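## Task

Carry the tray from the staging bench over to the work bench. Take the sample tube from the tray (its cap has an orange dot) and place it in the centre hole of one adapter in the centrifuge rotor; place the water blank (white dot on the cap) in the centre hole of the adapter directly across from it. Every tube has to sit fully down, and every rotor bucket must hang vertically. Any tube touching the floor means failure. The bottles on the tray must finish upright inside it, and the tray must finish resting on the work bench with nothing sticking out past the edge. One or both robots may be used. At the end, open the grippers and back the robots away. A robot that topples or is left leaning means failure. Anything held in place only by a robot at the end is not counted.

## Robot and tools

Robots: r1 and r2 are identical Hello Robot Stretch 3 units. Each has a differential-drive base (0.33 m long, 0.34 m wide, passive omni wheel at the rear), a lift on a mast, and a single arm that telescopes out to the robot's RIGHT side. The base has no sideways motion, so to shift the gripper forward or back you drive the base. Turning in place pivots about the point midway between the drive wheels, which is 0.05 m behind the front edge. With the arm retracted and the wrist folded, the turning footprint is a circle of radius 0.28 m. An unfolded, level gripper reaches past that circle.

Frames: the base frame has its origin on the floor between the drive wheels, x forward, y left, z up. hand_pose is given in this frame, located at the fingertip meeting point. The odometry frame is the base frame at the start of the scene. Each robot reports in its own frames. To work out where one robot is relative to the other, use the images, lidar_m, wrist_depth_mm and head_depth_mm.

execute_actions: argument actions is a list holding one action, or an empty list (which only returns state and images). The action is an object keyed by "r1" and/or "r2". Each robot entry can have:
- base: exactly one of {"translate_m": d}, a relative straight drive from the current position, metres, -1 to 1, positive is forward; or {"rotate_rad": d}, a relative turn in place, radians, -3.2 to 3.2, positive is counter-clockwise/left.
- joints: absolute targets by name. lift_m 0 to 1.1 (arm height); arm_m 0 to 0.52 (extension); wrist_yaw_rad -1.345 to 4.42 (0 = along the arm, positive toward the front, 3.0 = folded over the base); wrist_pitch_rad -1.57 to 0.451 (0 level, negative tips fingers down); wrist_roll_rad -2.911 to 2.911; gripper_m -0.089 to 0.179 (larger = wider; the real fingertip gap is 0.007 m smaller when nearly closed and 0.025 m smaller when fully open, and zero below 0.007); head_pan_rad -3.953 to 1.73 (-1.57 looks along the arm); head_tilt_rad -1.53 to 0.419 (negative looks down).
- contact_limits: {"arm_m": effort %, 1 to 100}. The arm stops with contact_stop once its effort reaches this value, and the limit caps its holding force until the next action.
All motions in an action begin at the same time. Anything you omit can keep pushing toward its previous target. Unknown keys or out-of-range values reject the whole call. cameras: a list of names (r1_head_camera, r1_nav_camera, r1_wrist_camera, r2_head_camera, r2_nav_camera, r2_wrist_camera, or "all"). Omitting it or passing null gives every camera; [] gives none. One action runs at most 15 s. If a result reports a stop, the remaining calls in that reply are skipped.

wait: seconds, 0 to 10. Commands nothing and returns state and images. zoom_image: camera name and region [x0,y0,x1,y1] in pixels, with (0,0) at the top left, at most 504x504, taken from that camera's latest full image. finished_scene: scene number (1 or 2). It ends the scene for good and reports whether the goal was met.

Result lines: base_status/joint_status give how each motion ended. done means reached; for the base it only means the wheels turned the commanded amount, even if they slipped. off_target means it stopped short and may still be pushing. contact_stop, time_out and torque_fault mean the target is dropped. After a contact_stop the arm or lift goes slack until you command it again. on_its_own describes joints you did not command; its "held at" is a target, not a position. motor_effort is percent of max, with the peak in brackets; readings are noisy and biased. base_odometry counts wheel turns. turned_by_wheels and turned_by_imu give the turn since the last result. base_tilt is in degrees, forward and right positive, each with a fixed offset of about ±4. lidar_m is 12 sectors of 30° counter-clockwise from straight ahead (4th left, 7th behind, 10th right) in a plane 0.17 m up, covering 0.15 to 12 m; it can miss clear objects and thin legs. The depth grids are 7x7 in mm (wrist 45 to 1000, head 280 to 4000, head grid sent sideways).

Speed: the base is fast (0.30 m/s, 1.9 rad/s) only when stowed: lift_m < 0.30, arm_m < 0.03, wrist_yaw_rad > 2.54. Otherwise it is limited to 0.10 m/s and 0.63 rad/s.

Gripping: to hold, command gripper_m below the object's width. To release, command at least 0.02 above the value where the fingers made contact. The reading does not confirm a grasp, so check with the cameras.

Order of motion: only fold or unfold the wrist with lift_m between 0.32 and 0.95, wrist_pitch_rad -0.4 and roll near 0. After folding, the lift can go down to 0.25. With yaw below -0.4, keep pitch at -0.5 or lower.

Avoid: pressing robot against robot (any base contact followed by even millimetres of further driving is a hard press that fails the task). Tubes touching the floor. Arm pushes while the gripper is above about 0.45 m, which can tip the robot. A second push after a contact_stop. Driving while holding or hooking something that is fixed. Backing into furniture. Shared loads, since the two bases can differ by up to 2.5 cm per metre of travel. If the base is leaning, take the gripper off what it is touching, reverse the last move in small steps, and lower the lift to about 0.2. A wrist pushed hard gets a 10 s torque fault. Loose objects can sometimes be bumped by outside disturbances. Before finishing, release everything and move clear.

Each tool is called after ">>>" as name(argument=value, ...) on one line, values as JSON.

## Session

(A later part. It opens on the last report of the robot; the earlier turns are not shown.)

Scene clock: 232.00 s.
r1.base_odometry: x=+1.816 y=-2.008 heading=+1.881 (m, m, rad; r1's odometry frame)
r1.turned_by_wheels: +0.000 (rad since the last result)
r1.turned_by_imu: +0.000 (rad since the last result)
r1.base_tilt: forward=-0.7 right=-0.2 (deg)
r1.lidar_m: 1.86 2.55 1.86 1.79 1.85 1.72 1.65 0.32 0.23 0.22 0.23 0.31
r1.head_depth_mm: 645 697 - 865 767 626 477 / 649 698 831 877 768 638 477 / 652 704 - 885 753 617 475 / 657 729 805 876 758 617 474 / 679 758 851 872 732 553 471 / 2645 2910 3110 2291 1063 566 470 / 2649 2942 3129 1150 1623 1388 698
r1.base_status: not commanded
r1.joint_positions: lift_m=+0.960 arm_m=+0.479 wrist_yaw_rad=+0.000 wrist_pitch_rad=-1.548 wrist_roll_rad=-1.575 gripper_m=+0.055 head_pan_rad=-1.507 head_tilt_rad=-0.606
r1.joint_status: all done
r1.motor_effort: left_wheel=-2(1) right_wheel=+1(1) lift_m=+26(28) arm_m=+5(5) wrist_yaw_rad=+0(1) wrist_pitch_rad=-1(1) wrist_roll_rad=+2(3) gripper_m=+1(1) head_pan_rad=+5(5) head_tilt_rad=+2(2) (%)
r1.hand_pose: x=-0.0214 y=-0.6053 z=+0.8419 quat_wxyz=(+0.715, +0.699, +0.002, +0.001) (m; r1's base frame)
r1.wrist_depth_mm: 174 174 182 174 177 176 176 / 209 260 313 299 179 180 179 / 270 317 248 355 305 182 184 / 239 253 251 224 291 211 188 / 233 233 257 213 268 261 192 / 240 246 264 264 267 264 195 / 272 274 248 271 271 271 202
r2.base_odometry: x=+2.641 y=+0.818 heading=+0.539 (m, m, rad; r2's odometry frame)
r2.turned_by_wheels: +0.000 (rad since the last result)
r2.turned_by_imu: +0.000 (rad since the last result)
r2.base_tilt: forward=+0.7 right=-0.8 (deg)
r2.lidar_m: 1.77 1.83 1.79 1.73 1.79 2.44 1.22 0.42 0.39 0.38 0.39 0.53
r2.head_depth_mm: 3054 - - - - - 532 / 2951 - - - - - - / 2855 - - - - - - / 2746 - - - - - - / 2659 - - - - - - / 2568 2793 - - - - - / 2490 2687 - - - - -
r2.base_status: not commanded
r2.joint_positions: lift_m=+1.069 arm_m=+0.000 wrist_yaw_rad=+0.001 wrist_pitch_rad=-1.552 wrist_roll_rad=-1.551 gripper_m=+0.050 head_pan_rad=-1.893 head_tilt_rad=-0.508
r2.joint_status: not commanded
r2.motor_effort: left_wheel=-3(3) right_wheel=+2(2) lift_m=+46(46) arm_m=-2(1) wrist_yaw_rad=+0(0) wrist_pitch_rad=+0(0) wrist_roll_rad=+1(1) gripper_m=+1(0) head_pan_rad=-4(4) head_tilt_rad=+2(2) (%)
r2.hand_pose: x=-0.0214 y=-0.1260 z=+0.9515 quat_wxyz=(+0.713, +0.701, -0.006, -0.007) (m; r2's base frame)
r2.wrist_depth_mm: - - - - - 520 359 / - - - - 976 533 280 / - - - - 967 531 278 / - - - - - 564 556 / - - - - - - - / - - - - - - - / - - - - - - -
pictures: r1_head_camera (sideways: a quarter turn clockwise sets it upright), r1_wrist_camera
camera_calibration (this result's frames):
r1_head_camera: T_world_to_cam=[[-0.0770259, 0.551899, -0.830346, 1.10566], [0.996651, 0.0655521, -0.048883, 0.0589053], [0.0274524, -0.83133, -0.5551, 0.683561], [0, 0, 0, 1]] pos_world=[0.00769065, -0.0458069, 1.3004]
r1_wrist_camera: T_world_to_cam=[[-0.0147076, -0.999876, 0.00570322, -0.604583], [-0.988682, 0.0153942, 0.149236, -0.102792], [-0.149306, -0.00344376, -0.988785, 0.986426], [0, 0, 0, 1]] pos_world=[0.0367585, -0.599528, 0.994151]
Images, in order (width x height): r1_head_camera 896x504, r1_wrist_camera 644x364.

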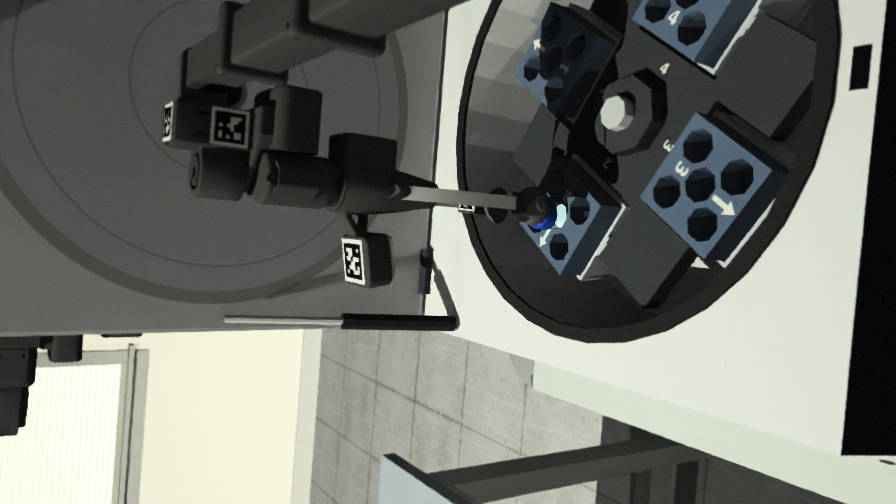

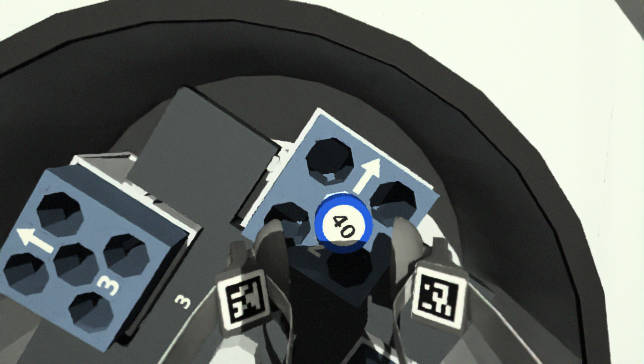

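>>> execute_actions(actions=[{"r1":{"base":{"translate_m":0.006},"joints":{"gripper_m":0.0,"arm_m":0.483}}}], cameras=[])

>>> execute_actions(actions=[{"r1":{"joints":{"lift_m":0.88}}}], cameras=["r1_head_camera","r1_wrist_camera"])

Scene clock: 234.47 s.
r1.base_odometry: x=+1.814 y=-2.002 heading=+1.881 (m, m, rad; r1's odometry frame)
r1.turned_by_wheels: +0.000 (rad since the last result)
r1.turned_by_imu: +0.000 (rad since the last result)
r1.base_tilt: forward=-0.7 right=-0.3 (deg)
r1.lidar_m: 1.85 2.55 1.86 1.79 1.85 1.73 1.65 0.32 0.23 0.22 0.23 0.31
r1.head_depth_mm: 645 696 - 866 768 628 477 / 648 697 819 881 769 624 477 / 652 702 - 883 739 620 476 / 657 728 804 874 761 609 473 / 680 757 836 884 721 554 472 / 2638 2915 3105 2301 1099 567 469 / 2679 2961 3123 1131 1633 1393 712
r1.base_status: done
r1.joint_positions: lift_m=+0.960 arm_m=+0.483 wrist_yaw_rad=+0.000 wrist_pitch_rad=-1.548 wrist_roll_rad=-1.575 gripper_m=+0.000 head_pan_rad=-1.507 head_tilt_rad=-0.606
r1.joint_status: all done
r1.motor_effort: left_wheel=-2(2) right_wheel=+1(5) lift_m=+27(26) arm_m=+5(6) wrist_yaw_rad=-1(0) wrist_pitch_rad=-1(1) wrist_roll_rad=+2(3) gripper_m=-1(81) head_pan_rad=+5(5) head_tilt_rad=+2(1) (%)
r1.hand_pose: x=-0.0214 y=-0.6093 z=+0.8419 quat_wxyz=(+0.715, +0.699, +0.002, +0.001) (m; r1's base frame)
r1.wrist_depth_mm: 176 173 172 174 176 176 176 / 201 242 319 254 178 179 180 / 260 325 249 357 267 182 183 / 250 254 252 226 316 191 189 / 231 243 257 228 295 242 191 / 244 246 263 - 267 263 196 / 270 272 248 269 272 269 202
r2.base_odometry: x=+2.641 y=+0.818 heading=+0.539 (m, m, rad; r2's odometry frame)
r2.turned_by_wheels: +0.000 (rad since the last result)
r2.turned_by_imu: +0.000 (rad since the last result)
r2.base_tilt: forward=+0.6 right=-1.0 (deg)
r2.lidar_m: 1.76 1.83 1.80 1.72 1.79 2.43 1.23 0.42 0.39 0.38 0.39 0.53
r2.head_depth_mm: 3059 - - - - - 531 / 2959 - - - - - - / 2791 - - - - - - / 2726 - - - - - - / 2651 - - - - - - / 2583 2791 - - - - - / 2511 2643 - - - - -
r2.base_status: not commanded
r2.joint_positions: lift_m=+1.069 arm_m=+0.000 wrist_yaw_rad=+0.001 wrist_pitch_rad=-1.552 wrist_roll_rad=-1.551 gripper_m=+0.050 head_pan_rad=-1.893 head_tilt_rad=-0.508
r2.joint_status: not commanded
r2.motor_effort: left_wheel=-4(4) right_wheel=+2(2) lift_m=+47(46) arm_m=-2(1) wrist_yaw_rad=+0(1) wrist_pitch_rad=+0(0) wrist_roll_rad=+1(1) gripper_m=+1(0) head_pan_rad=-5(4) head_tilt_rad=+2(2) (%)
r2.hand_pose: x=-0.0214 y=-0.1260 z=+0.9515 quat_wxyz=(+0.713, +0.701, -0.006, -0.007) (m; r2's base frame)
r2.wrist_depth_mm: - - - - - 519 359 / - - - - 966 528 278 / - - - - 953 533 278 / - - - - - 565 559 / - - - - - - - / - - - - - - - / - - - - - - -
pictures: none
No camera images: the call's "cameras" was empty. Leave "cameras" out to get every camera's image.

Scene clock: 236.03 s.
r1.base_odometry: x=+1.814 y=-2.002 heading=+1.881 (m, m, rad; r1's odometry frame)
r1.turned_by_wheels: +0.000 (rad since the last result)
r1.turned_by_imu: +0.000 (rad since the last result)
r1.base_tilt: forward=-0.7 right=-0.3 (deg)
r1.lidar_m: 1.85 2.56 1.86 1.79 1.85 1.72 1.66 0.32 0.23 0.22 0.23 0.31
r1.head_depth_mm: 644 704 - 864 768 629 477 / 647 698 833 881 772 624 478 / 653 712 - 879 739 617 476 / 657 729 814 876 765 625 474 / 680 757 851 871 722 555 470 / 2644 2923 3108 2317 1104 568 469 / 2641 2935 3181 1131 1633 1389 714
r1.base_status: not commanded
r1.joint_positions: lift_m=+0.940 arm_m=+0.483 wrist_yaw_rad=+0.000 wrist_pitch_rad=-1.555 wrist_roll_rad=-1.575 gripper_m=+0.000 head_pan_rad=-1.507 head_tilt_rad=-0.605
r1.joint_status: lift_m contact_stop (moved -0.020 of -0.080)
r1.on_its_own: lift_m is slack since a contact_stop, until your next command for it (your +0.880 is given up)
r1.motor_effort: left_wheel=-1(5) right_wheel=+0(6) lift_m=+23(23) arm_m=+3(5) wrist_yaw_rad=+0(0) wrist_pitch_rad=+3(6) wrist_roll_rad=+2(3) gripper_m=-2(3) head_pan_rad=+5(5) head_tilt_rad=+2(1) (%)
r1.hand_pose: x=-0.0214 y=-0.6076 z=+0.8220 quat_wxyz=(+0.712, +0.702, +0.002, +0.001) (m; r1's base frame)
r1.wrist_depth_mm: 155 161 160 155 156 157 157 / 202 239 321 256 158 162 160 / 261 287 236 339 272 162 164 / 235 234 234 208 295 192 167 / 214 237 237 207 254 246 171 / 219 239 244 - 243 254 176 / 224 250 230 249 251 252 183
r2.base_odometry: x=+2.641 y=+0.818 heading=+0.539 (m, m, rad; r2's odometry frame)
r2.turned_by_wheels: +0.000 (rad since the last result)
r2.turned_by_imu: +0.000 (rad since the last result)
r2.base_tilt: forward=+0.6 right=-0.9 (deg)
r2.lidar_m: 1.76 1.83 1.79 1.73 1.79 2.43 1.23 0.42 0.39 0.38 0.39 0.53
r2.head_depth_mm: 3076 - - - - - 533 / 2971 - - - - - - / 2889 - - - - - - / 2759 - - - - - - / 2618 - - - - - - / 2576 2750 - - - - - / 2502 2667 - - - - -
r2.base_status: not commanded
r2.joint_positions: lift_m=+1.069 arm_m=+0.000 wrist_yaw_rad=+0.001 wrist_pitch_rad=-1.552 wrist_roll_rad=-1.551 gripper_m=+0.050 head_pan_rad=-1.893 head_tilt_rad=-0.508
r2.joint_status: not commanded
r2.motor_effort: left_wheel=-3(4) right_wheel=+2(2) lift_m=+46(46) arm_m=-1(1) wrist_yaw_rad=+0(1) wrist_pitch_rad=+0(0) wrist_roll_rad=+1(1) gripper_m=+0(0) head_pan_rad=-4(5) head_tilt_rad=+2(2) (%)
r2.hand_pose: x=-0.0214 y=-0.1260 z=+0.9515 quat_wxyz=(+0.713, +0.701, -0.006, -0.007) (m; r2's base frame)
r2.wrist_depth_mm: - - - - - 521 358 / - - - - 965 528 279 / - - - - 940 538 277 / - - - - - 562 563 / - - - - - - - / - - - - - - - / - - - - - - -
pictures: r1_head_camera (sideways: a quarter turn clockwise sets it upright), r1_wrist_camera
camera_calibration (this result's frames):
r1_head_camera: T_world_to_cam=[[-0.0769934, 0.551234, -0.830791, 1.10624], [0.996652, 0.0655312, -0.0488844, 0.0589072], [0.0274959, -0.831773, -0.554434, 0.682694], [0, 0, 0, 1]] pos_world=[0.00769156, -0.0458081, 1.30044]
r1_wrist_camera: T_world_to_cam=[[-0.0147086, -0.999891, -0.00100181, -0.60132], [-0.988682, 0.014394, 0.149334, -0.100474], [-0.149304, 0.00318696, -0.988786, 0.970774], [0, 0, 0, 1]] pos_world=[0.0367587, -0.602902, 0.974289]
Images, in order (width x height): r1_head_camera 896x504, r1_wrist_camera 644x364.

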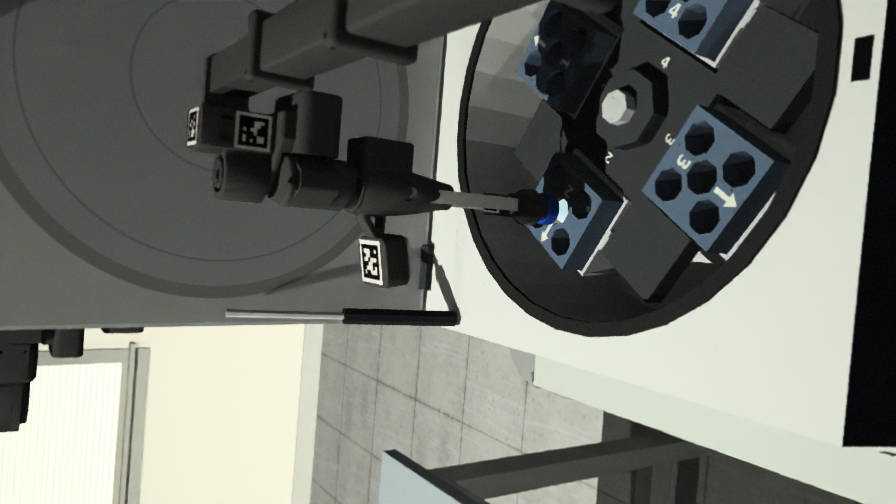

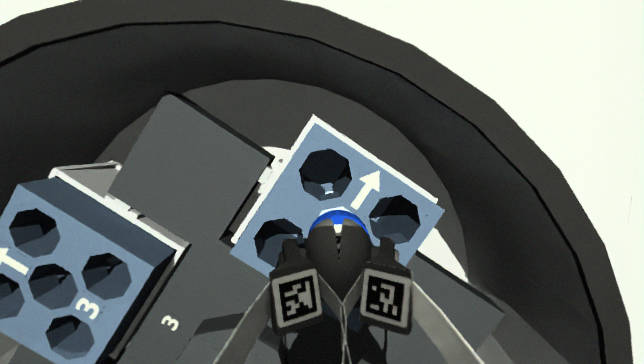

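>>> execute_actions(actions=[{"r1":{"joints":{"lift_m":1.085}}}], cameras=["r1_head_camera","r1_wrist_camera"])

>>> execute_actions(actions=[{"r1":{"base":{"translate_m":0.98},"joints":{"arm_m":0.424,"gripper_m":0.065,"head_pan_rad":-1.6,"head_tilt_rad":-0.7}}}], cameras=["r1_wrist_camera"])

>>> execute_actions(actions=[{"r1":{"joints":{"lift_m":1.02}}}], cameras=["r1_wrist_camera"])

Scene clock: 241.27 s.
r1.base_odometry: x=+1.814 y=-2.002 heading=+1.881 (m, m, rad; r1's odometry frame)
r1.turned_by_wheels: +0.000 (rad since the last result)
r1.turned_by_imu: +0.000 (rad since the last result)
r1.base_tilt: forward=-0.8 right=-0.2 (deg)
r1.lidar_m: 1.85 2.56 1.86 1.79 1.85 1.72 1.66 0.32 0.23 0.22 0.23 0.31
r1.head_depth_mm: 663 714 795 868 768 628 477 / - 725 804 878 771 627 477 / 654 714 813 875 743 618 476 / 657 716 817 877 765 625 473 / 681 758 851 883 723 556 471 / 2640 2924 3121 2319 1103 568 469 / 2661 2945 3154 1130 1636 1384 713
r1.base_status: not commanded
r1.joint_positions: lift_m=+1.085 arm_m=+0.483 wrist_yaw_rad=+0.000 wrist_pitch_rad=-1.549 wrist_roll_rad=-1.575 gripper_m=+0.000 head_pan_rad=-1.507 head_tilt_rad=-0.605
r1.joint_status: all done
r1.motor_effort: left_wheel=-1(0) right_wheel=+0(0) lift_m=+27(31) arm_m=+4(4) wrist_yaw_rad=+0(0) wrist_pitch_rad=+0(2) wrist_roll_rad=+3(3) gripper_m=-2(2) head_pan_rad=+5(5) head_tilt_rad=+1(2) (%)
r1.hand_pose: x=-0.0214 y=-0.6092 z=+0.9669 quat_wxyz=(+0.714, +0.700, +0.002, +0.001) (m; r1's base frame)
r1.wrist_depth_mm: 294 297 297 295 292 294 255 / 302 302 323 297 299 299 259 / 310 372 373 468 305 303 261 / 316 376 376 348 386 315 262 / 347 361 388 356 386 322 262 / 361 395 396 - 425 327 262 / 355 411 403 400 392 340 262
r2.base_odometry: x=+2.641 y=+0.818 heading=+0.539 (m, m, rad; r2's odometry frame)
r2.turned_by_wheels: +0.000 (rad since the last result)
r2.turned_by_imu: +0.000 (rad since the last result)
r2.base_tilt: forward=+0.9 right=-0.8 (deg)
r2.lidar_m: 1.76 1.83 1.80 1.73 1.79 2.44 1.23 0.42 0.39 0.38 0.39 0.53
r2.head_depth_mm: 3079 - - - - - 532 / 2928 - - - - - - / 2827 - - - - - - / 2753 - - - - - - / 2636 - - - - - - / 2552 2737 - - - - - / 2511 2662 - - - - -
r2.base_status: not commanded
r2.joint_positions: lift_m=+1.069 arm_m=+0.000 wrist_yaw_rad=+0.001 wrist_pitch_rad=-1.552 wrist_roll_rad=-1.551 gripper_m=+0.050 head_pan_rad=-1.893 head_tilt_rad=-0.508
r2.joint_status: not commanded
r2.motor_effort: left_wheel=-3(3) right_wheel=+2(2) lift_m=+46(46) arm_m=-1(1) wrist_yaw_rad=+0(0) wrist_pitch_rad=+0(0) wrist_roll_rad=+1(1) gripper_m=+0(0) head_pan_rad=-4(4) head_tilt_rad=+3(2) (%)
r2.hand_pose: x=-0.0214 y=-0.1260 z=+0.9515 quat_wxyz=(+0.713, +0.701, -0.006, -0.007) (m; r2's base frame)
r2.wrist_depth_mm: - - - - - 518 358 / - - - - 976 526 277 / - - - - 954 538 278 / - - - - - 555 561 / - - - - - - - / - - - - - - - / - - - - - - -
pictures: r1_head_camera (sideways: a quarter turn clockwise sets it upright), r1_wrist_camera
camera_calibration (this result's frames):
r1_head_camera: T_world_to_cam=[[-0.0769933, 0.551234, -0.830791, 1.10624], [0.996652, 0.0655309, -0.0488844, 0.0589072], [0.0274957, -0.831773, -0.554434, 0.682694], [0, 0, 0, 1]] pos_world=[0.00769155, -0.0458081, 1.30044]
r1_wrist_camera: T_world_to_cam=[[-0.0147086, -0.999879, 0.00515683, -0.608702], [-0.988682, 0.0153136, 0.149245, -0.121445], [-0.149305, -0.00290329, -0.988787, 1.11036], [0, 0, 0, 1]] pos_world=[0.0367585, -0.603545, 1.11917]
Images, in order (width x height): r1_head_camera 896x504, r1_wrist_camera 644x364.

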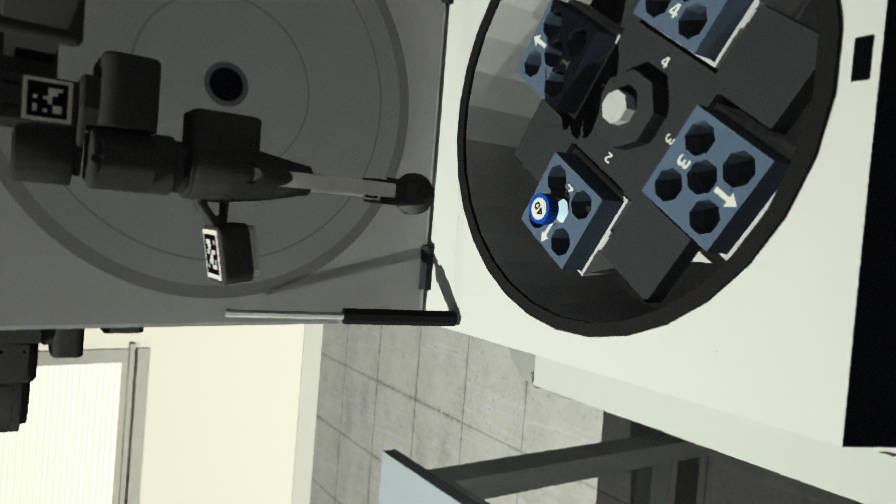

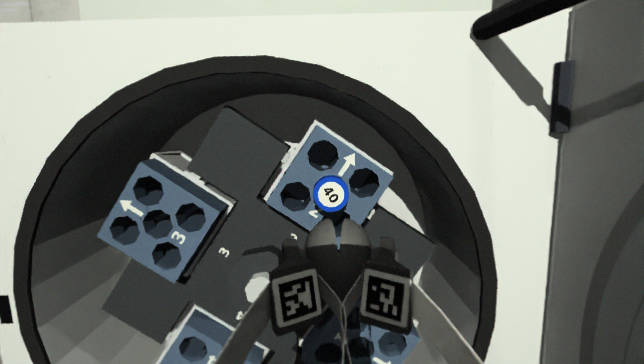

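Scene clock: 252.13 s.
r1.base_odometry: x=+1.515 y=-1.069 heading=+1.881 (m, m, rad; r1's odometry frame)
r1.turned_by_wheels: +0.000 (rad since the last result)
r1.turned_by_imu: +0.002 (rad since the last result)
r1.base_tilt: forward=-0.7 right=-0.3 (deg)
r1.lidar_m: 2.65 2.56 1.87 1.79 1.86 2.53 0.86 0.60 0.93 0.90 0.93 0.88
r1.head_depth_mm: 2674 2973 2850 867 699 583 502 / 2677 2945 2788 850 532 567 499 / - 3079 2788 846 650 564 496 / 2587 2997 2772 814 678 563 494 / 2576 3026 2716 773 674 562 491 / 2611 2905 2682 803 654 561 489 / 2619 2938 2654 827 669 565 487
r1.base_status: done
r1.joint_positions: lift_m=+1.085 arm_m=+0.424 wrist_yaw_rad=+0.000 wrist_pitch_rad=-1.548 wrist_roll_rad=-1.575 gripper_m=+0.065 head_pan_rad=-1.593 head_tilt_rad=-0.691
r1.joint_status: all done
r1.motor_effort: left_wheel=-1(2) right_wheel=+0(5) lift_m=+27(25) arm_m=-5(5) wrist_yaw_rad=+0(0) wrist_pitch_rad=-1(0) wrist_roll_rad=+2(2) gripper_m=+1(81) head_pan_rad=-5(21) head_tilt_rad=-3(11) (%)
r1.hand_pose: x=-0.0214 y=-0.5511 z=+0.9669 quat_wxyz=(+0.715, +0.699, +0.002, +0.001) (m; r1's base frame)
r1.wrist_depth_mm: 336 301 321 294 305 267 194 / 349 337 343 334 338 244 208 / 354 349 350 319 352 348 344 / 363 352 357 360 359 352 361 / 374 367 364 332 362 361 370 / 388 373 - 315 318 371 379 / 390 245 322 331 329 333 385
r2.base_odometry: x=+2.641 y=+0.818 heading=+0.539 (m, m, rad; r2's odometry frame)
r2.turned_by_wheels: +0.000 (rad since the last result)
r2.turned_by_imu: +0.000 (rad since the last result)
r2.base_tilt: forward=+0.7 right=-0.8 (deg)
r2.lidar_m: 1.77 1.83 1.80 1.73 1.78 2.44 1.22 0.42 0.39 0.38 0.39 0.53
r2.head_depth_mm: 3066 - - - - - 532 / 1312 - - - - - - / 2769 - - - - - - / 2739 - - - - - - / 2673 - - - - - - / 2600 2761 - - - - - / 2525 2653 - - - - -
r2.base_status: not commanded
r2.joint_positions: lift_m=+1.069 arm_m=+0.000 wrist_yaw_rad=+0.001 wrist_pitch_rad=-1.552 wrist_roll_rad=-1.551 gripper_m=+0.050 head_pan_rad=-1.893 head_tilt_rad=-0.508
r2.joint_status: not commanded
r2.motor_effort: left_wheel=-4(3) right_wheel=+2(2) lift_m=+47(46) arm_m=-1(1) wrist_yaw_rad=+1(0) wrist_pitch_rad=+0(0) wrist_roll_rad=+1(1) gripper_m=+0(1) head_pan_rad=-5(4) head_tilt_rad=+2(2) (%)
r2.hand_pose: x=-0.0214 y=-0.1260 z=+0.9515 quat_wxyz=(+0.713, +0.701, -0.006, -0.007) (m; r2's base frame)
r2.wrist_depth_mm: - - - - - 518 357 / - - - - 949 529 277 / - - - - 951 535 279 / - - - - - 567 553 / - - - - - - - / - - - - - - - / - - - - - - -
pictures: r1_wrist_camera
camera_calibration (this result's frames):
r1_wrist_camera: T_world_to_cam=[[-0.0147021, -0.999875, 0.00577093, -0.551165], [-0.988682, 0.0153988, 0.149235, -0.122278], [-0.149306, -0.00351154, -0.988785, 1.11018], [0, 0, 0, 1]] pos_world=[0.0367583, -0.545315, 1.11915]
Images, in order (width x height): r1_wrist_camera 644x364.

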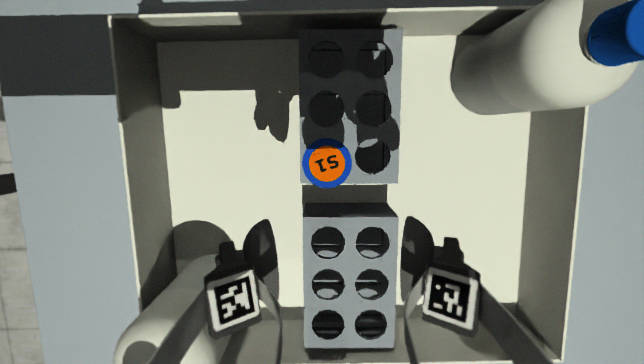

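Scene clock: 253.57 s.
r1.base_odometry: x=+1.515 y=-1.069 heading=+1.881 (m, m, rad; r1's odometry frame)
r1.turned_by_wheels: +0.000 (rad since the last result)
r1.turned_by_imu: +0.000 (rad since the last result)
r1.base_tilt: forward=-0.7 right=-0.2 (deg)
r1.lidar_m: 2.64 2.56 1.87 1.79 1.86 2.54 0.86 0.60 0.94 0.90 0.93 0.88
r1.head_depth_mm: 2530 - 2818 869 698 584 502 / - 3001 2820 850 533 566 499 / - - 2660 850 649 564 497 / 2592 2890 2646 775 680 563 494 / 2575 2955 929 773 675 563 492 / 2605 2941 2683 802 655 562 490 / 2620 2924 2653 826 671 564 488
r1.base_status: not commanded
r1.joint_positions: lift_m=+1.020 arm_m=+0.424 wrist_yaw_rad=+0.000 wrist_pitch_rad=-1.548 wrist_roll_rad=-1.575 gripper_m=+0.065 head_pan_rad=-1.593 head_tilt_rad=-0.691
r1.joint_status: all done
r1.motor_effort: left_wheel=-1(2) right_wheel=+0(0) lift_m=+21(25) arm_m=-5(5) wrist_yaw_rad=-1(0) wrist_pitch_rad=-1(1) wrist_roll_rad=+3(2) gripper_m=+1(1) head_pan_rad=-5(5) head_tilt_rad=-3(3) (%)
r1.hand_pose: x=-0.0214 y=-0.5511 z=+0.9021 quat_wxyz=(+0.715, +0.699, +0.002, +0.001) (m; r1's base frame)
r1.wrist_depth_mm: 223 266 273 219 251 252 157 / 236 280 278 221 275 243 173 / 288 285 286 228 280 285 259 / 294 290 297 170 287 293 263 / 303 298 299 281 299 299 264 / 310 281 - 272 274 307 264 / 319 233 311 282 301 311 281
r2.base_odometry: x=+2.641 y=+0.818 heading=+0.539 (m, m, rad; r2's odometry frame)
r2.turned_by_wheels: +0.000 (rad since the last result)
r2.turned_by_imu: +0.000 (rad since the last result)
r2.base_tilt: forward=+0.7 right=-0.8 (deg)
r2.lidar_m: 1.76 1.83 1.79 1.73 1.79 2.43 1.23 0.42 0.39 0.38 0.39 0.53
r2.head_depth_mm: 3032 - - - - - 532 / 1318 - - - - - - / 2840 - - - - - - / 2748 - - - - - - / 2636 - - - - - - / 2611 2802 - - - - - / 2524 2671 - - - - -
r2.base_status: not commanded
r2.joint_positions: lift_m=+1.069 arm_m=+0.000 wrist_yaw_rad=+0.001 wrist_pitch_rad=-1.552 wrist_roll_rad=-1.551 gripper_m=+0.050 head_pan_rad=-1.893 head_tilt_rad=-0.508
r2.joint_status: not commanded
r2.motor_effort: left_wheel=-4(3) right_wheel=+2(2) lift_m=+46(46) arm_m=-1(2) wrist_yaw_rad=+0(0) wrist_pitch_rad=+0(0) wrist_roll_rad=+1(1) gripper_m=+0(0) head_pan_rad=-5(4) head_tilt_rad=+2(3) (%)
r2.hand_pose: x=-0.0214 y=-0.1260 z=+0.9515 quat_wxyz=(+0.713, +0.701, -0.006, -0.007) (m; r2's base frame)
r2.wrist_depth_mm: - - - - - 526 359 / - - - - 984 528 278 / - - - - 938 534 278 / - - - - - 560 559 / - - - - - - - / - - - - - - - / - - - - - - -
pictures: r1_wrist_camera
camera_calibration (this result's frames):
r1_wrist_camera: T_world_to_cam=[[-0.0147021, -0.999875, 0.005772, -0.550792], [-0.988682, 0.015399, 0.149235, -0.112619], [-0.149306, -0.00351259, -0.988785, 1.04618], [0, 0, 0, 1]] pos_world=[0.0367583, -0.545315, 1.05443]
Images, in order (width x height): r1_wrist_camera 644x364.

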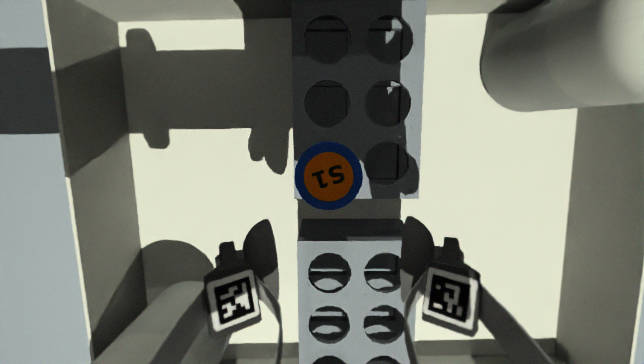

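>>> execute_actions(actions=[{"r1":{"base":{"translate_m":0.039},"joints":{"arm_m":0.42}}}], cameras=[])

>>> execute_actions(actions=[{"r1":{"joints":{"lift_m":0.985}}}], cameras=["r1_wrist_camera"])

>>> execute_actions(actions=[{"r1":{"joints":{"gripper_m":0.0}}}], cameras=["r1_wrist_camera"])

>>> execute_actions(actions=[{"r1":{"joints":{"lift_m":1.098}}}], cameras=["r1_wrist_camera","r1_head_camera"])

Scene clock: 257.57 s.
r1.base_odometry: x=+1.503 y=-1.032 heading=+1.881 (m, m, rad; r1's odometry frame)
r1.turned_by_wheels: +0.000 (rad since the last result)
r1.turned_by_imu: +0.000 (rad since the last result)
r1.base_tilt: forward=-0.8 right=-0.2 (deg)
r1.lidar_m: 2.61 2.56 1.87 1.79 1.86 2.54 0.86 0.64 0.93 0.90 0.93 0.84
r1.head_depth_mm: 2566 - 2822 869 551 571 501 / - 2994 2801 795 550 566 499 / - - 2663 849 684 564 496 / 2545 2886 2648 812 679 563 494 / 2578 2918 864 765 675 562 492 / 2601 2923 2681 834 656 565 489 / 2637 2945 2664 825 670 564 487
r1.base_status: done
r1.joint_positions: lift_m=+1.020 arm_m=+0.420 wrist_yaw_rad=+0.000 wrist_pitch_rad=-1.548 wrist_roll_rad=-1.575 gripper_m=+0.065 head_pan_rad=-1.593 head_tilt_rad=-0.691
r1.joint_status: all done
r1.motor_effort: left_wheel=+0(2) right_wheel=+0(4) lift_m=+21(21) arm_m=-5(6) wrist_yaw_rad=+0(0) wrist_pitch_rad=-1(1) wrist_roll_rad=+2(2) gripper_m=+1(1) head_pan_rad=-5(5) head_tilt_rad=-4(4) (%)
r1.hand_pose: x=-0.0214 y=-0.5471 z=+0.9021 quat_wxyz=(+0.715, +0.699, +0.002, +0.001) (m; r1's base frame)
r1.wrist_depth_mm: 275 276 272 275 274 272 273 / 229 259 278 237 242 250 164 / 285 287 288 279 276 249 166 / 297 293 291 242 285 290 256 / 301 293 297 175 287 298 267 / 308 291 - 256 256 307 268 / 316 268 313 268 284 309 270
r2.base_odometry: x=+2.641 y=+0.818 heading=+0.539 (m, m, rad; r2's odometry frame)
r2.turned_by_wheels: +0.000 (rad since the last result)
r2.turned_by_imu: +0.000 (rad since the last result)
r2.base_tilt: forward=+0.9 right=-0.8 (deg)
r2.lidar_m: 1.76 1.83 1.80 1.73 1.79 2.44 1.22 0.42 0.39 0.38 0.39 0.53
r2.head_depth_mm: 3013 - - - - - 532 / 1343 - - - - - - / 2837 - - - - - - / 2732 - - - - - - / 2671 - - - - - - / 2604 2778 - - - - - / 2546 2697 - - - - -
r2.base_status: not commanded
r2.joint_positions: lift_m=+1.069 arm_m=+0.000 wrist_yaw_rad=+0.001 wrist_pitch_rad=-1.552 wrist_roll_rad=-1.551 gripper_m=+0.050 head_pan_rad=-1.893 head_tilt_rad=-0.508
r2.joint_status: not commanded
r2.motor_effort: left_wheel=-3(3) right_wheel=+2(2) lift_m=+46(46) arm_m=-1(1) wrist_yaw_rad=-1(1) wrist_pitch_rad=+0(0) wrist_roll_rad=+1(1) gripper_m=+0(0) head_pan_rad=-4(4) head_tilt_rad=+2(2) (%)
r2.hand_pose: x=-0.0214 y=-0.1260 z=+0.9515 quat_wxyz=(+0.713, +0.701, -0.006, -0.007) (m; r2's base frame)
r2.wrist_depth_mm: - - - - - 518 359 / - - - - 964 533 279 / - - - - 959 538 279 / - - - - - 568 558 / - - - - - - - / - - - - - - - / - - - - - - -
pictures: none
No camera images: the call's "cameras" was empty. Leave "cameras" out to get every camera's image.

Scene clock: 258.70 s.
r1.base_odometry: x=+1.503 y=-1.032 heading=+1.881 (m, m, rad; r1's odometry frame)
r1.turned_by_wheels: +0.000 (rad since the last result)
r1.turned_by_imu: +0.000 (rad since the last result)
r1.base_tilt: forward=-0.8 right=-0.3 (deg)
r1.lidar_m: 2.60 2.56 1.87 1.79 1.86 2.54 0.86 0.64 0.93 0.90 0.93 0.84
r1.head_depth_mm: 2626 - 1049 852 551 571 502 / 2609 3058 2798 795 550 567 500 / 2549 - 2677 850 684 564 496 / 2592 2963 1809 816 680 563 493 / 2577 2918 967 763 674 562 492 / 2600 2956 2669 833 655 566 489 / 2629 2907 2665 828 670 564 487
r1.base_status: not commanded
r1.joint_positions: lift_m=+0.985 arm_m=+0.420 wrist_yaw_rad=+0.000 wrist_pitch_rad=-1.548 wrist_roll_rad=-1.575 gripper_m=+0.065 head_pan_rad=-1.593 head_tilt_rad=-0.691
r1.joint_status: all done
r1.motor_effort: left_wheel=+0(0) right_wheel=+1(0) lift_m=+21(22) arm_m=-5(6) wrist_yaw_rad=+0(0) wrist_pitch_rad=-1(1) wrist_roll_rad=+2(2) gripper_m=+1(1) head_pan_rad=-5(5) head_tilt_rad=-4(3) (%)
r1.hand_pose: x=-0.0214 y=-0.5471 z=+0.8671 quat_wxyz=(+0.715, +0.699, +0.002, +0.001) (m; r1's base frame)
r1.wrist_depth_mm: 239 242 239 206 212 215 194 / 207 246 247 188 190 241 165 / 206 250 250 192 192 249 165 / 207 255 257 248 199 256 257 / 204 263 262 199 205 264 259 / 214 270 - 143 224 270 265 / 223 266 278 229 214 276 271
r2.base_odometry: x=+2.641 y=+0.818 heading=+0.539 (m, m, rad; r2's odometry frame)
r2.turned_by_wheels: +0.000 (rad since the last result)
r2.turned_by_imu: +0.000 (rad since the last result)
r2.base_tilt: forward=+0.7 right=-0.9 (deg)
r2.lidar_m: 1.77 1.83 1.80 1.72 1.79 2.43 1.23 0.42 0.39 0.38 0.39 0.53
r2.head_depth_mm: 2984 - - - - - 531 / 1336 - - - - - - / 2798 - - - - - - / 2758 - - - - - - / 2629 - - - - - - / 2593 2738 - - - - - / 2500 2693 - - - - -
r2.base_status: not commanded
r2.joint_positions: lift_m=+1.069 arm_m=+0.000 wrist_yaw_rad=+0.001 wrist_pitch_rad=-1.552 wrist_roll_rad=-1.551 gripper_m=+0.050 head_pan_rad=-1.893 head_tilt_rad=-0.508
r2.joint_status: not commanded
r2.motor_effort: left_wheel=-3(4) right_wheel=+2(2) lift_m=+46(46) arm_m=-1(1) wrist_yaw_rad=+0(0) wrist_pitch_rad=+0(0) wrist_roll_rad=+1(1) gripper_m=+0(0) head_pan_rad=-3(4) head_tilt_rad=+3(3) (%)
r2.hand_pose: x=-0.0214 y=-0.1260 z=+0.9515 quat_wxyz=(+0.713, +0.701, -0.006, -0.007) (m; r2's base frame)
r2.wrist_depth_mm: - - - - - 513 359 / - - - - 962 533 279 / - - - - 956 533 279 / - - - - - 566 553 / - - - - - - - / - - - - - - - / - - - - - - -
pictures: r1_wrist_camera
camera_calibration (this result's frames):
r1_wrist_camera: T_world_to_cam=[[-0.0147019, -0.999875, 0.0057962, -0.546622], [-0.988682, 0.0154025, 0.149235, -0.107455], [-0.149306, -0.00353655, -0.988785, 1.01157], [0, 0, 0, 1]] pos_world=[0.0367583, -0.541321, 1.01943]
Images, in order (width x height): r1_wrist_camera 644x364.

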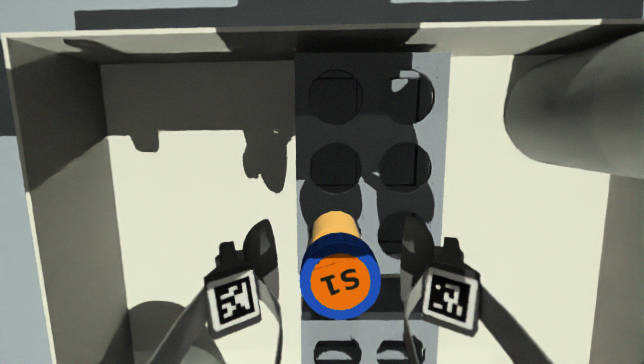

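Scene clock: 259.83 s.
r1.base_odometry: x=+1.503 y=-1.032 heading=+1.881 (m, m, rad; r1's odometry frame)
r1.turned_by_wheels: +0.000 (rad since the last result)
r1.turned_by_imu: +0.000 (rad since the last result)
r1.base_tilt: forward=-0.7 right=-0.4 (deg)
r1.lidar_m: 2.61 2.57 1.87 1.80 1.86 2.53 0.86 0.64 0.93 0.90 0.93 0.84
r1.head_depth_mm: 2655 - 1053 852 551 571 502 / 2573 3087 2797 795 549 566 499 / 2549 - 2645 852 685 564 497 / 2587 2943 1830 812 679 564 494 / 2590 2969 964 763 675 562 492 / 2620 2938 2704 833 657 566 490 / 2613 2939 2670 826 670 564 487
r1.base_status: not commanded
r1.joint_positions: lift_m=+0.985 arm_m=+0.420 wrist_yaw_rad=+0.000 wrist_pitch_rad=-1.548 wrist_roll_rad=-1.575 gripper_m=+0.001 head_pan_rad=-1.593 head_tilt_rad=-0.691
r1.joint_status: all done
r1.motor_effort: left_wheel=+0(1) right_wheel=+0(0) lift_m=+21(21) arm_m=-5(4) wrist_yaw_rad=+0(0) wrist_pitch_rad=-1(1) wrist_roll_rad=+2(2) gripper_m=-12(86) head_pan_rad=-4(5) head_tilt_rad=-4(3) (%)
r1.hand_pose: x=-0.0214 y=-0.5471 z=+0.8671 quat_wxyz=(+0.715, +0.699, +0.002, +0.001) (m; r1's base frame)
r1.wrist_depth_mm: 240 240 241 205 210 216 194 / 205 244 247 188 189 242 164 / 207 251 251 194 193 250 164 / 205 257 258 248 198 255 256 / 204 263 263 188 204 261 258 / 214 268 270 137 181 268 268 / 224 270 276 244 246 274 272
r2.base_odometry: x=+2.641 y=+0.818 heading=+0.539 (m, m, rad; r2's odometry frame)
r2.turned_by_wheels: +0.000 (rad since the last result)
r2.turned_by_imu: +0.000 (rad since the last result)
r2.base_tilt: forward=+0.9 right=-0.9 (deg)
r2.lidar_m: 1.76 1.83 1.79 1.73 1.79 2.43 1.22 0.42 0.39 0.38 0.39 0.53
r2.head_depth_mm: 3060 - - - - - 532 / 1329 - - - - - - / 2830 - - - - - - / 2776 - - - - - - / 2661 - - - - - - / 2582 2773 - - - - - / 2500 2680 - - - - -
r2.base_status: not commanded
r2.joint_positions: lift_m=+1.069 arm_m=+0.000 wrist_yaw_rad=+0.001 wrist_pitch_rad=-1.552 wrist_roll_rad=-1.551 gripper_m=+0.050 head_pan_rad=-1.893 head_tilt_rad=-0.508
r2.joint_status: not commanded
r2.motor_effort: left_wheel=-3(4) right_wheel=+2(2) lift_m=+46(46) arm_m=-1(1) wrist_yaw_rad=-1(0) wrist_pitch_rad=+0(0) wrist_roll_rad=+1(1) gripper_m=+0(1) head_pan_rad=-4(4) head_tilt_rad=+1(2) (%)
r2.hand_pose: x=-0.0214 y=-0.1260 z=+0.9515 quat_wxyz=(+0.713, +0.701, -0.006, -0.007) (m; r2's base frame)
r2.wrist_depth_mm: - - - - - 517 360 / - - - - 969 529 279 / - - - - 972 530 279 / - - - - - 565 558 / - - - - - - - / - - - - - - - / - - - - - - -
pictures: r1_wrist_camera
camera_calibration (this result's frames):
r1_wrist_camera: T_world_to_cam=[[-0.0147024, -0.999875, 0.00579894, -0.546625], [-0.988682, 0.0154033, 0.149235, -0.107454], [-0.149306, -0.00353919, -0.988785, 1.01157], [0, 0, 0, 1]] pos_world=[0.0367583, -0.541321, 1.01943]
Images, in order (width x height): r1_wrist_camera 644x364.

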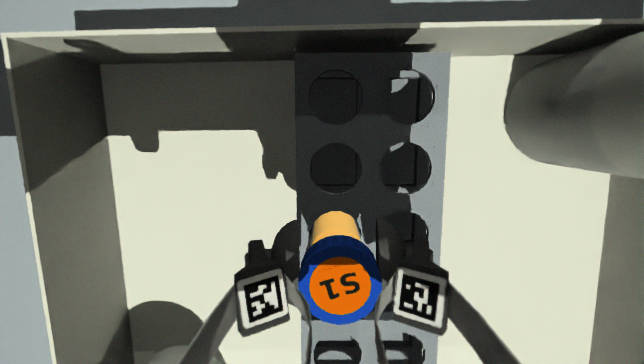

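Scene clock: 261.70 s.
r1.base_odometry: x=+1.503 y=-1.032 heading=+1.881 (m, m, rad; r1's odometry frame)
r1.turned_by_wheels: +0.000 (rad since the last result)
r1.turned_by_imu: +0.000 (rad since the last result)
r1.base_tilt: forward=-0.7 right=-0.3 (deg)
r1.lidar_m: 2.61 2.57 1.87 1.79 1.86 2.54 0.86 0.63 0.93 0.90 0.93 0.84
r1.head_depth_mm: 2626 2967 2853 867 551 572 501 / 2675 2946 2784 794 549 565 499 / - 3044 2758 850 684 564 496 / 2596 2992 2819 789 680 563 495 / 2575 3056 2702 764 675 562 492 / 2616 2953 2706 832 656 566 489 / 2631 2937 2656 826 670 564 488
r1.base_status: not commanded
r1.joint_positions: lift_m=+1.098 arm_m=+0.420 wrist_yaw_rad=+0.000 wrist_pitch_rad=-1.548 wrist_roll_rad=-1.575 gripper_m=+0.001 head_pan_rad=-1.593 head_tilt_rad=-0.691
r1.joint_status: all done
r1.motor_effort: left_wheel=-1(0) right_wheel=+0(0) lift_m=+27(26) arm_m=-5(5) wrist_yaw_rad=+0(1) wrist_pitch_rad=-1(1) wrist_roll_rad=+2(3) gripper_m=-11(12) head_pan_rad=-5(5) head_tilt_rad=-3(4) (%)
r1.hand_pose: x=-0.0214 y=-0.5471 z=+0.9798 quat_wxyz=(+0.715, +0.699, +0.002, +0.001) (m; r1's base frame)
r1.wrist_depth_mm: 346 350 346 351 346 348 349 / 352 356 353 331 345 290 219 / 370 362 362 348 358 248 218 / 372 370 375 365 367 373 368 / 385 379 381 188 382 376 377 / 395 390 386 137 235 384 390 / - 396 320 359 375 370 406
r2.base_odometry: x=+2.641 y=+0.818 heading=+0.539 (m, m, rad; r2's odometry frame)
r2.turned_by_wheels: +0.000 (rad since the last result)
r2.turned_by_imu: +0.000 (rad since the last result)
r2.base_tilt: forward=+0.7 right=-0.8 (deg)
r2.lidar_m: 1.76 1.83 1.80 1.73 1.79 2.44 1.22 0.42 0.39 0.38 0.39 0.53
r2.head_depth_mm: 1243 - - - - - 532 / 1319 - - - - - - / 2797 - - - - - - / 2736 - - - - - - / 2639 - - - - - - / 2607 2794 - - - - - / 2511 2645 - - - - -
r2.base_status: not commanded
r2.joint_positions: lift_m=+1.069 arm_m=+0.000 wrist_yaw_rad=+0.001 wrist_pitch_rad=-1.552 wrist_roll_rad=-1.551 gripper_m=+0.050 head_pan_rad=-1.893 head_tilt_rad=-0.508
r2.joint_status: not commanded
r2.motor_effort: left_wheel=-4(3) right_wheel=+2(2) lift_m=+47(46) arm_m=-1(1) wrist_yaw_rad=+0(0) wrist_pitch_rad=+0(0) wrist_roll_rad=+1(1) gripper_m=+0(1) head_pan_rad=-4(4) head_tilt_rad=+2(2) (%)
r2.hand_pose: x=-0.0214 y=-0.1260 z=+0.9515 quat_wxyz=(+0.713, +0.701, -0.006, -0.007) (m; r2's base frame)
r2.wrist_depth_mm: - - - - - 522 359 / - - - - 962 532 279 / - - - - 951 529 278 / - - - - - 564 559 / - - - - - - - / - - - - - - - / - - - - - - -
pictures: r1_head_camera (sideways: a quarter turn clockwise sets it upright), r1_wrist_camera
camera_calibration (this result's frames):
r1_head_camera: T_world_to_cam=[[-0.0278415, 0.625164, -0.779996, 1.03972], [0.998691, -0.0160989, -0.0485509, 0.0584551], [-0.0429094, -0.780327, -0.623898, 0.773492], [0, 0, 0, 1]] pos_world=[0.00375872, -0.0454765, 1.29639]
r1_wrist_camera: T_world_to_cam=[[-0.0147024, -0.999874, 0.00591277, -0.547418], [-0.988682, 0.0154203, 0.149233, -0.124261], [-0.149306, -0.00365176, -0.988784, 1.12294], [0, 0, 0, 1]] pos_world=[0.0367583, -0.541332, 1.13213]
Images, in order (width x height): r1_head_camera 896x504, r1_wrist_camera 644x364.

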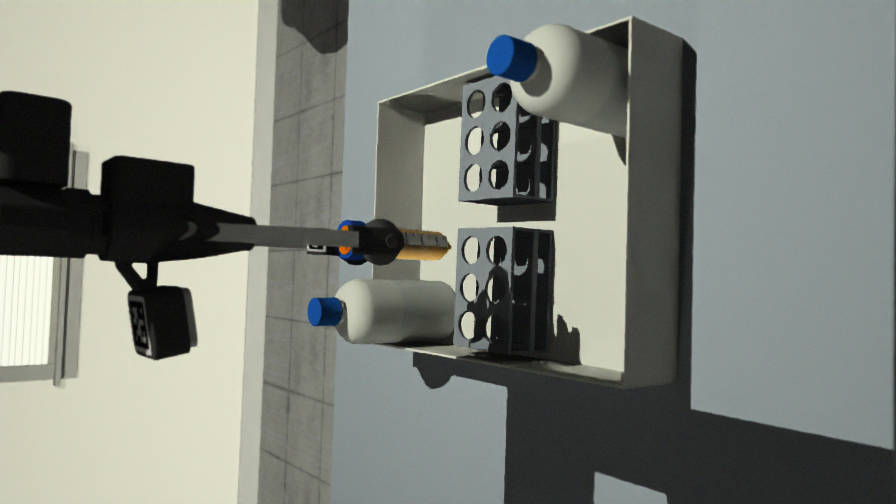

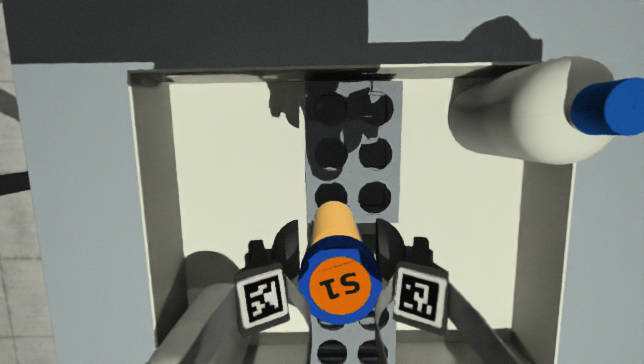

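>>> execute_actions(actions=[{"r1":{"base":{"translate_m":-0.6}}}], cameras=[])

>>> execute_actions(actions=[{"r1":{"base":{"translate_m":-0.67},"joints":{"arm_m":0.34,"head_pan_rad":-1.5,"head_tilt_rad":-0.8}}}], cameras=[])

>>> execute_actions(actions=[{"r1":{"joints":{"lift_m":1.015}}}], cameras=["r1_wrist_camera","r1_head_camera"])

Scene clock: 270.63 s.
r1.base_odometry: x=+1.687 y=-1.603 heading=+1.881 (m, m, rad; r1's odometry frame)
r1.turned_by_wheels: +0.000 (rad since the last result)
r1.turned_by_imu: -0.001 (rad since the last result)
r1.base_tilt: forward=-0.8 right=-0.3 (deg)
r1.lidar_m: 1.43 2.56 1.86 1.79 1.85 2.16 0.88 0.31 0.28 0.25 0.93 1.27
r1.head_depth_mm: 960 836 874 851 794 778 695 / 1221 2910 2805 2117 967 812 714 / - 2193 2647 1775 1153 1106 1069 / 2633 2993 2813 845 701 573 494 / 2600 3064 2724 840 678 570 491 / 2621 2936 2694 832 675 566 488 / 2594 2962 2658 826 670 564 487
r1.base_status: done
r1.joint_positions: lift_m=+1.098 arm_m=+0.420 wrist_yaw_rad=+0.000 wrist_pitch_rad=-1.548 wrist_roll_rad=-1.575 gripper_m=+0.001 head_pan_rad=-1.593 head_tilt_rad=-0.691
r1.joint_status: not commanded
r1.motor_effort: left_wheel=-1(3) right_wheel=+0(3) lift_m=+26(27) arm_m=-5(5) wrist_yaw_rad=+0(0) wrist_pitch_rad=-1(1) wrist_roll_rad=+2(3) gripper_m=-12(11) head_pan_rad=-5(5) head_tilt_rad=-3(4) (%)
r1.hand_pose: x=-0.0214 y=-0.5471 z=+0.9798 quat_wxyz=(+0.715, +0.699, +0.002, +0.001) (m; r1's base frame)
r1.wrist_depth_mm: 347 348 346 353 349 353 346 / 359 356 356 356 359 359 358 / 366 361 367 367 368 366 360 / 373 372 375 371 369 371 370 / - - 693 188 730 - - / - - 623 138 374 - - / - 593 516 507 518 - -
r2.base_odometry: x=+2.641 y=+0.818 heading=+0.539 (m, m, rad; r2's odometry frame)
r2.turned_by_wheels: +0.000 (rad since the last result)
r2.turned_by_imu: +0.000 (rad since the last result)
r2.base_tilt: forward=+0.7 right=-1.0 (deg)
r2.lidar_m: 1.77 1.83 1.79 1.73 1.78 2.44 1.22 0.42 0.39 0.38 0.39 0.53
r2.head_depth_mm: 3084 - - - - - 531 / 2947 - - - - - - / 2806 - - - - - - / 2750 - - - - - - / 2609 - - - - - - / 1031 2726 - - - - - / 1100 2710 - - - - -
r2.base_status: not commanded
r2.joint_positions: lift_m=+1.069 arm_m=+0.000 wrist_yaw_rad=+0.001 wrist_pitch_rad=-1.552 wrist_roll_rad=-1.551 gripper_m=+0.050 head_pan_rad=-1.893 head_tilt_rad=-0.508
r2.joint_status: not commanded
r2.motor_effort: left_wheel=-3(3) right_wheel=+2(2) lift_m=+47(46) arm_m=-1(1) wrist_yaw_rad=+0(1) wrist_pitch_rad=+0(0) wrist_roll_rad=+1(1) gripper_m=+1(0) head_pan_rad=-5(4) head_tilt_rad=+2(2) (%)
r2.hand_pose: x=-0.0214 y=-0.1260 z=+0.9515 quat_wxyz=(+0.713, +0.701, -0.006, -0.007) (m; r2's base frame)
r2.wrist_depth_mm: - - - - - 516 359 / - - - - 957 532 279 / - - - - 953 537 278 / - - - - - 562 561 / - - - - - - - / - - - - - - - / - - - - - - -
pictures: none
No camera images: the call's "cameras" was empty. Leave "cameras" out to get every camera's image.

Scene clock: 278.67 s.
r1.base_odometry: x=+1.891 y=-2.241 heading=+1.881 (m, m, rad; r1's odometry frame)
r1.turned_by_wheels: +0.000 (rad since the last result)
r1.turned_by_imu: -0.001 (rad since the last result)
r1.base_tilt: forward=-0.7 right=-0.3 (deg)
r1.lidar_m: 2.10 2.56 1.86 1.79 1.85 1.46 1.41 0.32 0.23 0.22 0.23 0.31
r1.head_depth_mm: 2594 2900 2375 1886 1514 756 675 / - 788 861 719 579 510 572 / 666 781 850 760 578 514 584 / 669 803 858 765 642 513 601 / 690 793 871 750 642 514 615 / 697 800 868 743 629 518 632 / 704 808 833 743 629 517 649
r1.base_status: done
r1.joint_positions: lift_m=+1.098 arm_m=+0.340 wrist_yaw_rad=+0.000 wrist_pitch_rad=-1.548 wrist_roll_rad=-1.575 gripper_m=+0.001 head_pan_rad=-1.507 head_tilt_rad=-0.790
r1.joint_status: all done
r1.motor_effort: left_wheel=-1(2) right_wheel=+0(5) lift_m=+27(26) arm_m=-5(8) wrist_yaw_rad=+0(0) wrist_pitch_rad=-1(1) wrist_roll_rad=+3(3) gripper_m=-12(12) head_pan_rad=+5(20) head_tilt_rad=-3(11) (%)
r1.hand_pose: x=-0.0214 y=-0.4672 z=+0.9798 quat_wxyz=(+0.715, +0.699, +0.002, +0.001) (m; r1's base frame)
r1.wrist_depth_mm: - 314 383 365 348 364 364 / - 315 376 374 372 363 360 / - 319 401 387 382 366 336 / - 328 362 376 391 390 331 / - 338 339 187 423 343 335 / - - 344 137 238 343 343 / - - - - - - -
r2.base_odometry: x=+2.641 y=+0.818 heading=+0.539 (m, m, rad; r2's odometry frame)
r2.turned_by_wheels: +0.000 (rad since the last result)
r2.turned_by_imu: +0.000 (rad since the last result)
r2.base_tilt: forward=+0.6 right=-0.8 (deg)
r2.lidar_m: 1.76 1.83 1.80 1.72 1.79 2.44 1.22 0.42 0.39 0.38 0.39 0.53
r2.head_depth_mm: 3082 - - - - - 533 / 2980 - - - - - - / 2827 - - - - - - / 2708 - - - - - - / 2649 - - - - - - / 2608 2753 - - - - - / 2508 2682 - - - - -
r2.base_status: not commanded
r2.joint_positions: lift_m=+1.069 arm_m=+0.000 wrist_yaw_rad=+0.001 wrist_pitch_rad=-1.552 wrist_roll_rad=-1.551 gripper_m=+0.050 head_pan_rad=-1.893 head_tilt_rad=-0.508
r2.joint_status: not commanded
r2.motor_effort: left_wheel=-3(4) right_wheel=+2(2) lift_m=+46(46) arm_m=-1(1) wrist_yaw_rad=+0(0) wrist_pitch_rad=+0(0) wrist_roll_rad=+1(1) gripper_m=+0(1) head_pan_rad=-4(4) head_tilt_rad=+2(2) (%)
r2.hand_pose: x=-0.0214 y=-0.1260 z=+0.9515 quat_wxyz=(+0.713, +0.701, -0.006, -0.007) (m; r2's base frame)
r2.wrist_depth_mm: - - - - - 518 356 / - - - - 987 529 278 / - - - - 969 531 279 / - - - - - 561 557 / - - - - - - - / - - - - - - - / - - - - - - -
pictures: none
No camera images: the call's "cameras" was empty. Leave "cameras" out to get every camera's image.

Scene clock: 280.27 s.
r1.base_odometry: x=+1.891 y=-2.241 heading=+1.881 (m, m, rad; r1's odometry frame)
r1.turned_by_wheels: +0.000 (rad since the last result)
r1.turned_by_imu: +0.000 (rad since the last result)
r1.base_tilt: forward=-0.7 right=-0.3 (deg)
r1.lidar_m: 2.10 2.56 1.86 1.79 1.85 1.46 1.40 0.32 0.23 0.22 0.23 0.31
r1.head_depth_mm: 2633 2924 2369 1892 1505 756 674 / - - 864 718 580 509 570 / 681 - 837 760 579 513 584 / 685 767 862 765 642 513 601 / 693 789 872 751 644 514 616 / 699 799 869 744 630 520 633 / 703 811 833 744 629 516 650
r1.base_status: not commanded
r1.joint_positions: lift_m=+1.015 arm_m=+0.340 wrist_yaw_rad=+0.000 wrist_pitch_rad=-1.548 wrist_roll_rad=-1.575 gripper_m=+0.001 head_pan_rad=-1.507 head_tilt_rad=-0.790
r1.joint_status: all done
r1.motor_effort: left_wheel=+1(0) right_wheel=+0(1) lift_m=+21(22) arm_m=-5(6) wrist_yaw_rad=+0(1) wrist_pitch_rad=-1(2) wrist_roll_rad=+3(2) gripper_m=-12(11) head_pan_rad=+5(5) head_tilt_rad=-5(4) (%)
r1.hand_pose: x=-0.0214 y=-0.4672 z=+0.8971 quat_wxyz=(+0.715, +0.699, +0.002, +0.001) (m; r1's base frame)
r1.wrist_depth_mm: 229 271 289 289 268 284 287 / - 263 293 290 295 287 270 / - 242 374 279 302 285 281 / - 244 325 283 309 307 293 / - 253 262 186 315 340 267 / - 256 257 138 201 275 256 / - 263 266 264 265 263 265
r2.base_odometry: x=+2.641 y=+0.818 heading=+0.539 (m, m, rad; r2's odometry frame)
r2.turned_by_wheels: +0.000 (rad since the last result)
r2.turned_by_imu: +0.000 (rad since the last result)
r2.base_tilt: forward=+0.8 right=-0.8 (deg)
r2.lidar_m: 1.76 1.82 1.80 1.73 1.79 2.44 1.22 0.42 0.39 0.38 0.39 0.53
r2.head_depth_mm: 3079 - - - - - 531 / 2965 - - - - - - / 2819 - - - - - - / 2748 - - - - - - / 2645 - - - - - - / 2586 2759 - - - - - / 2523 2684 - - - - -
r2.base_status: not commanded
r2.joint_positions: lift_m=+1.069 arm_m=+0.000 wrist_yaw_rad=+0.001 wrist_pitch_rad=-1.552 wrist_roll_rad=-1.551 gripper_m=+0.050 head_pan_rad=-1.893 head_tilt_rad=-0.508
r2.joint_status: not commanded
r2.motor_effort: left_wheel=-4(4) right_wheel=+2(2) lift_m=+46(46) arm_m=-1(1) wrist_yaw_rad=-1(0) wrist_pitch_rad=+0(0) wrist_roll_rad=+1(1) gripper_m=+1(0) head_pan_rad=-4(4) head_tilt_rad=+2(3) (%)
r2.hand_pose: x=-0.0214 y=-0.1260 z=+0.9515 quat_wxyz=(+0.713, +0.701, -0.006, -0.007) (m; r2's base frame)
r2.wrist_depth_mm: - - - - - 515 358 / - - - - 972 532 278 / - - - - 958 534 279 / - - - - - 565 555 / - - - - - - - / - - - - - - - / - - - - - - -
pictures: r1_head_camera (sideways: a quarter turn clockwise sets it upright), r1_wrist_camera
camera_calibration (this result's frames):
r1_head_camera: T_world_to_cam=[[-0.0860527, 0.694184, -0.714635, 0.954883], [0.99609, 0.074346, -0.0477257, 0.0573906], [0.0199998, -0.715948, -0.697867, 0.869323], [0, 0, 0, 1]] pos_world=[0.00761789, -0.0447414, 1.2918]
r1_wrist_camera: T_world_to_cam=[[-0.014668, -0.999873, 0.00627178, -0.46735], [-0.988682, 0.0154399, 0.149228, -0.113135], [-0.149306, -0.00401193, -0.988783, 1.04127], [0, 0, 0, 1]] pos_world=[0.0367575, -0.461366, 1.0494]
Images, in order (width x height): r1_head_camera 896x504, r1_wrist_camera 644x364.

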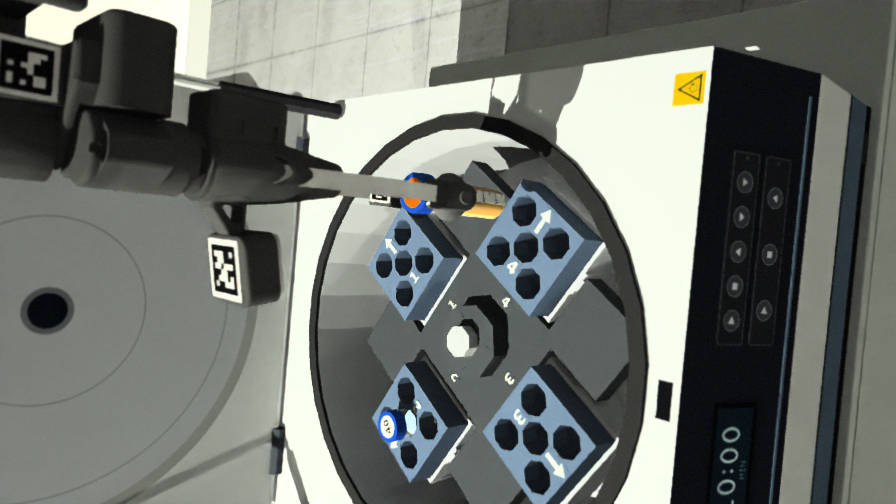

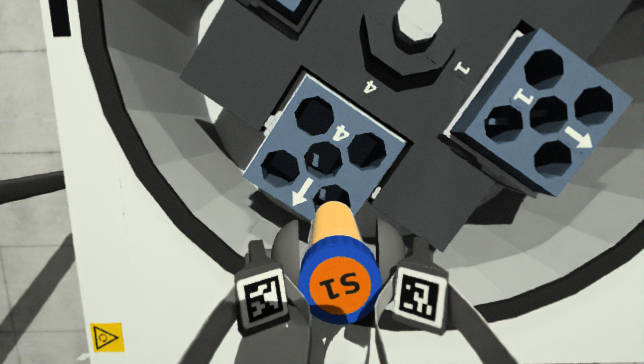

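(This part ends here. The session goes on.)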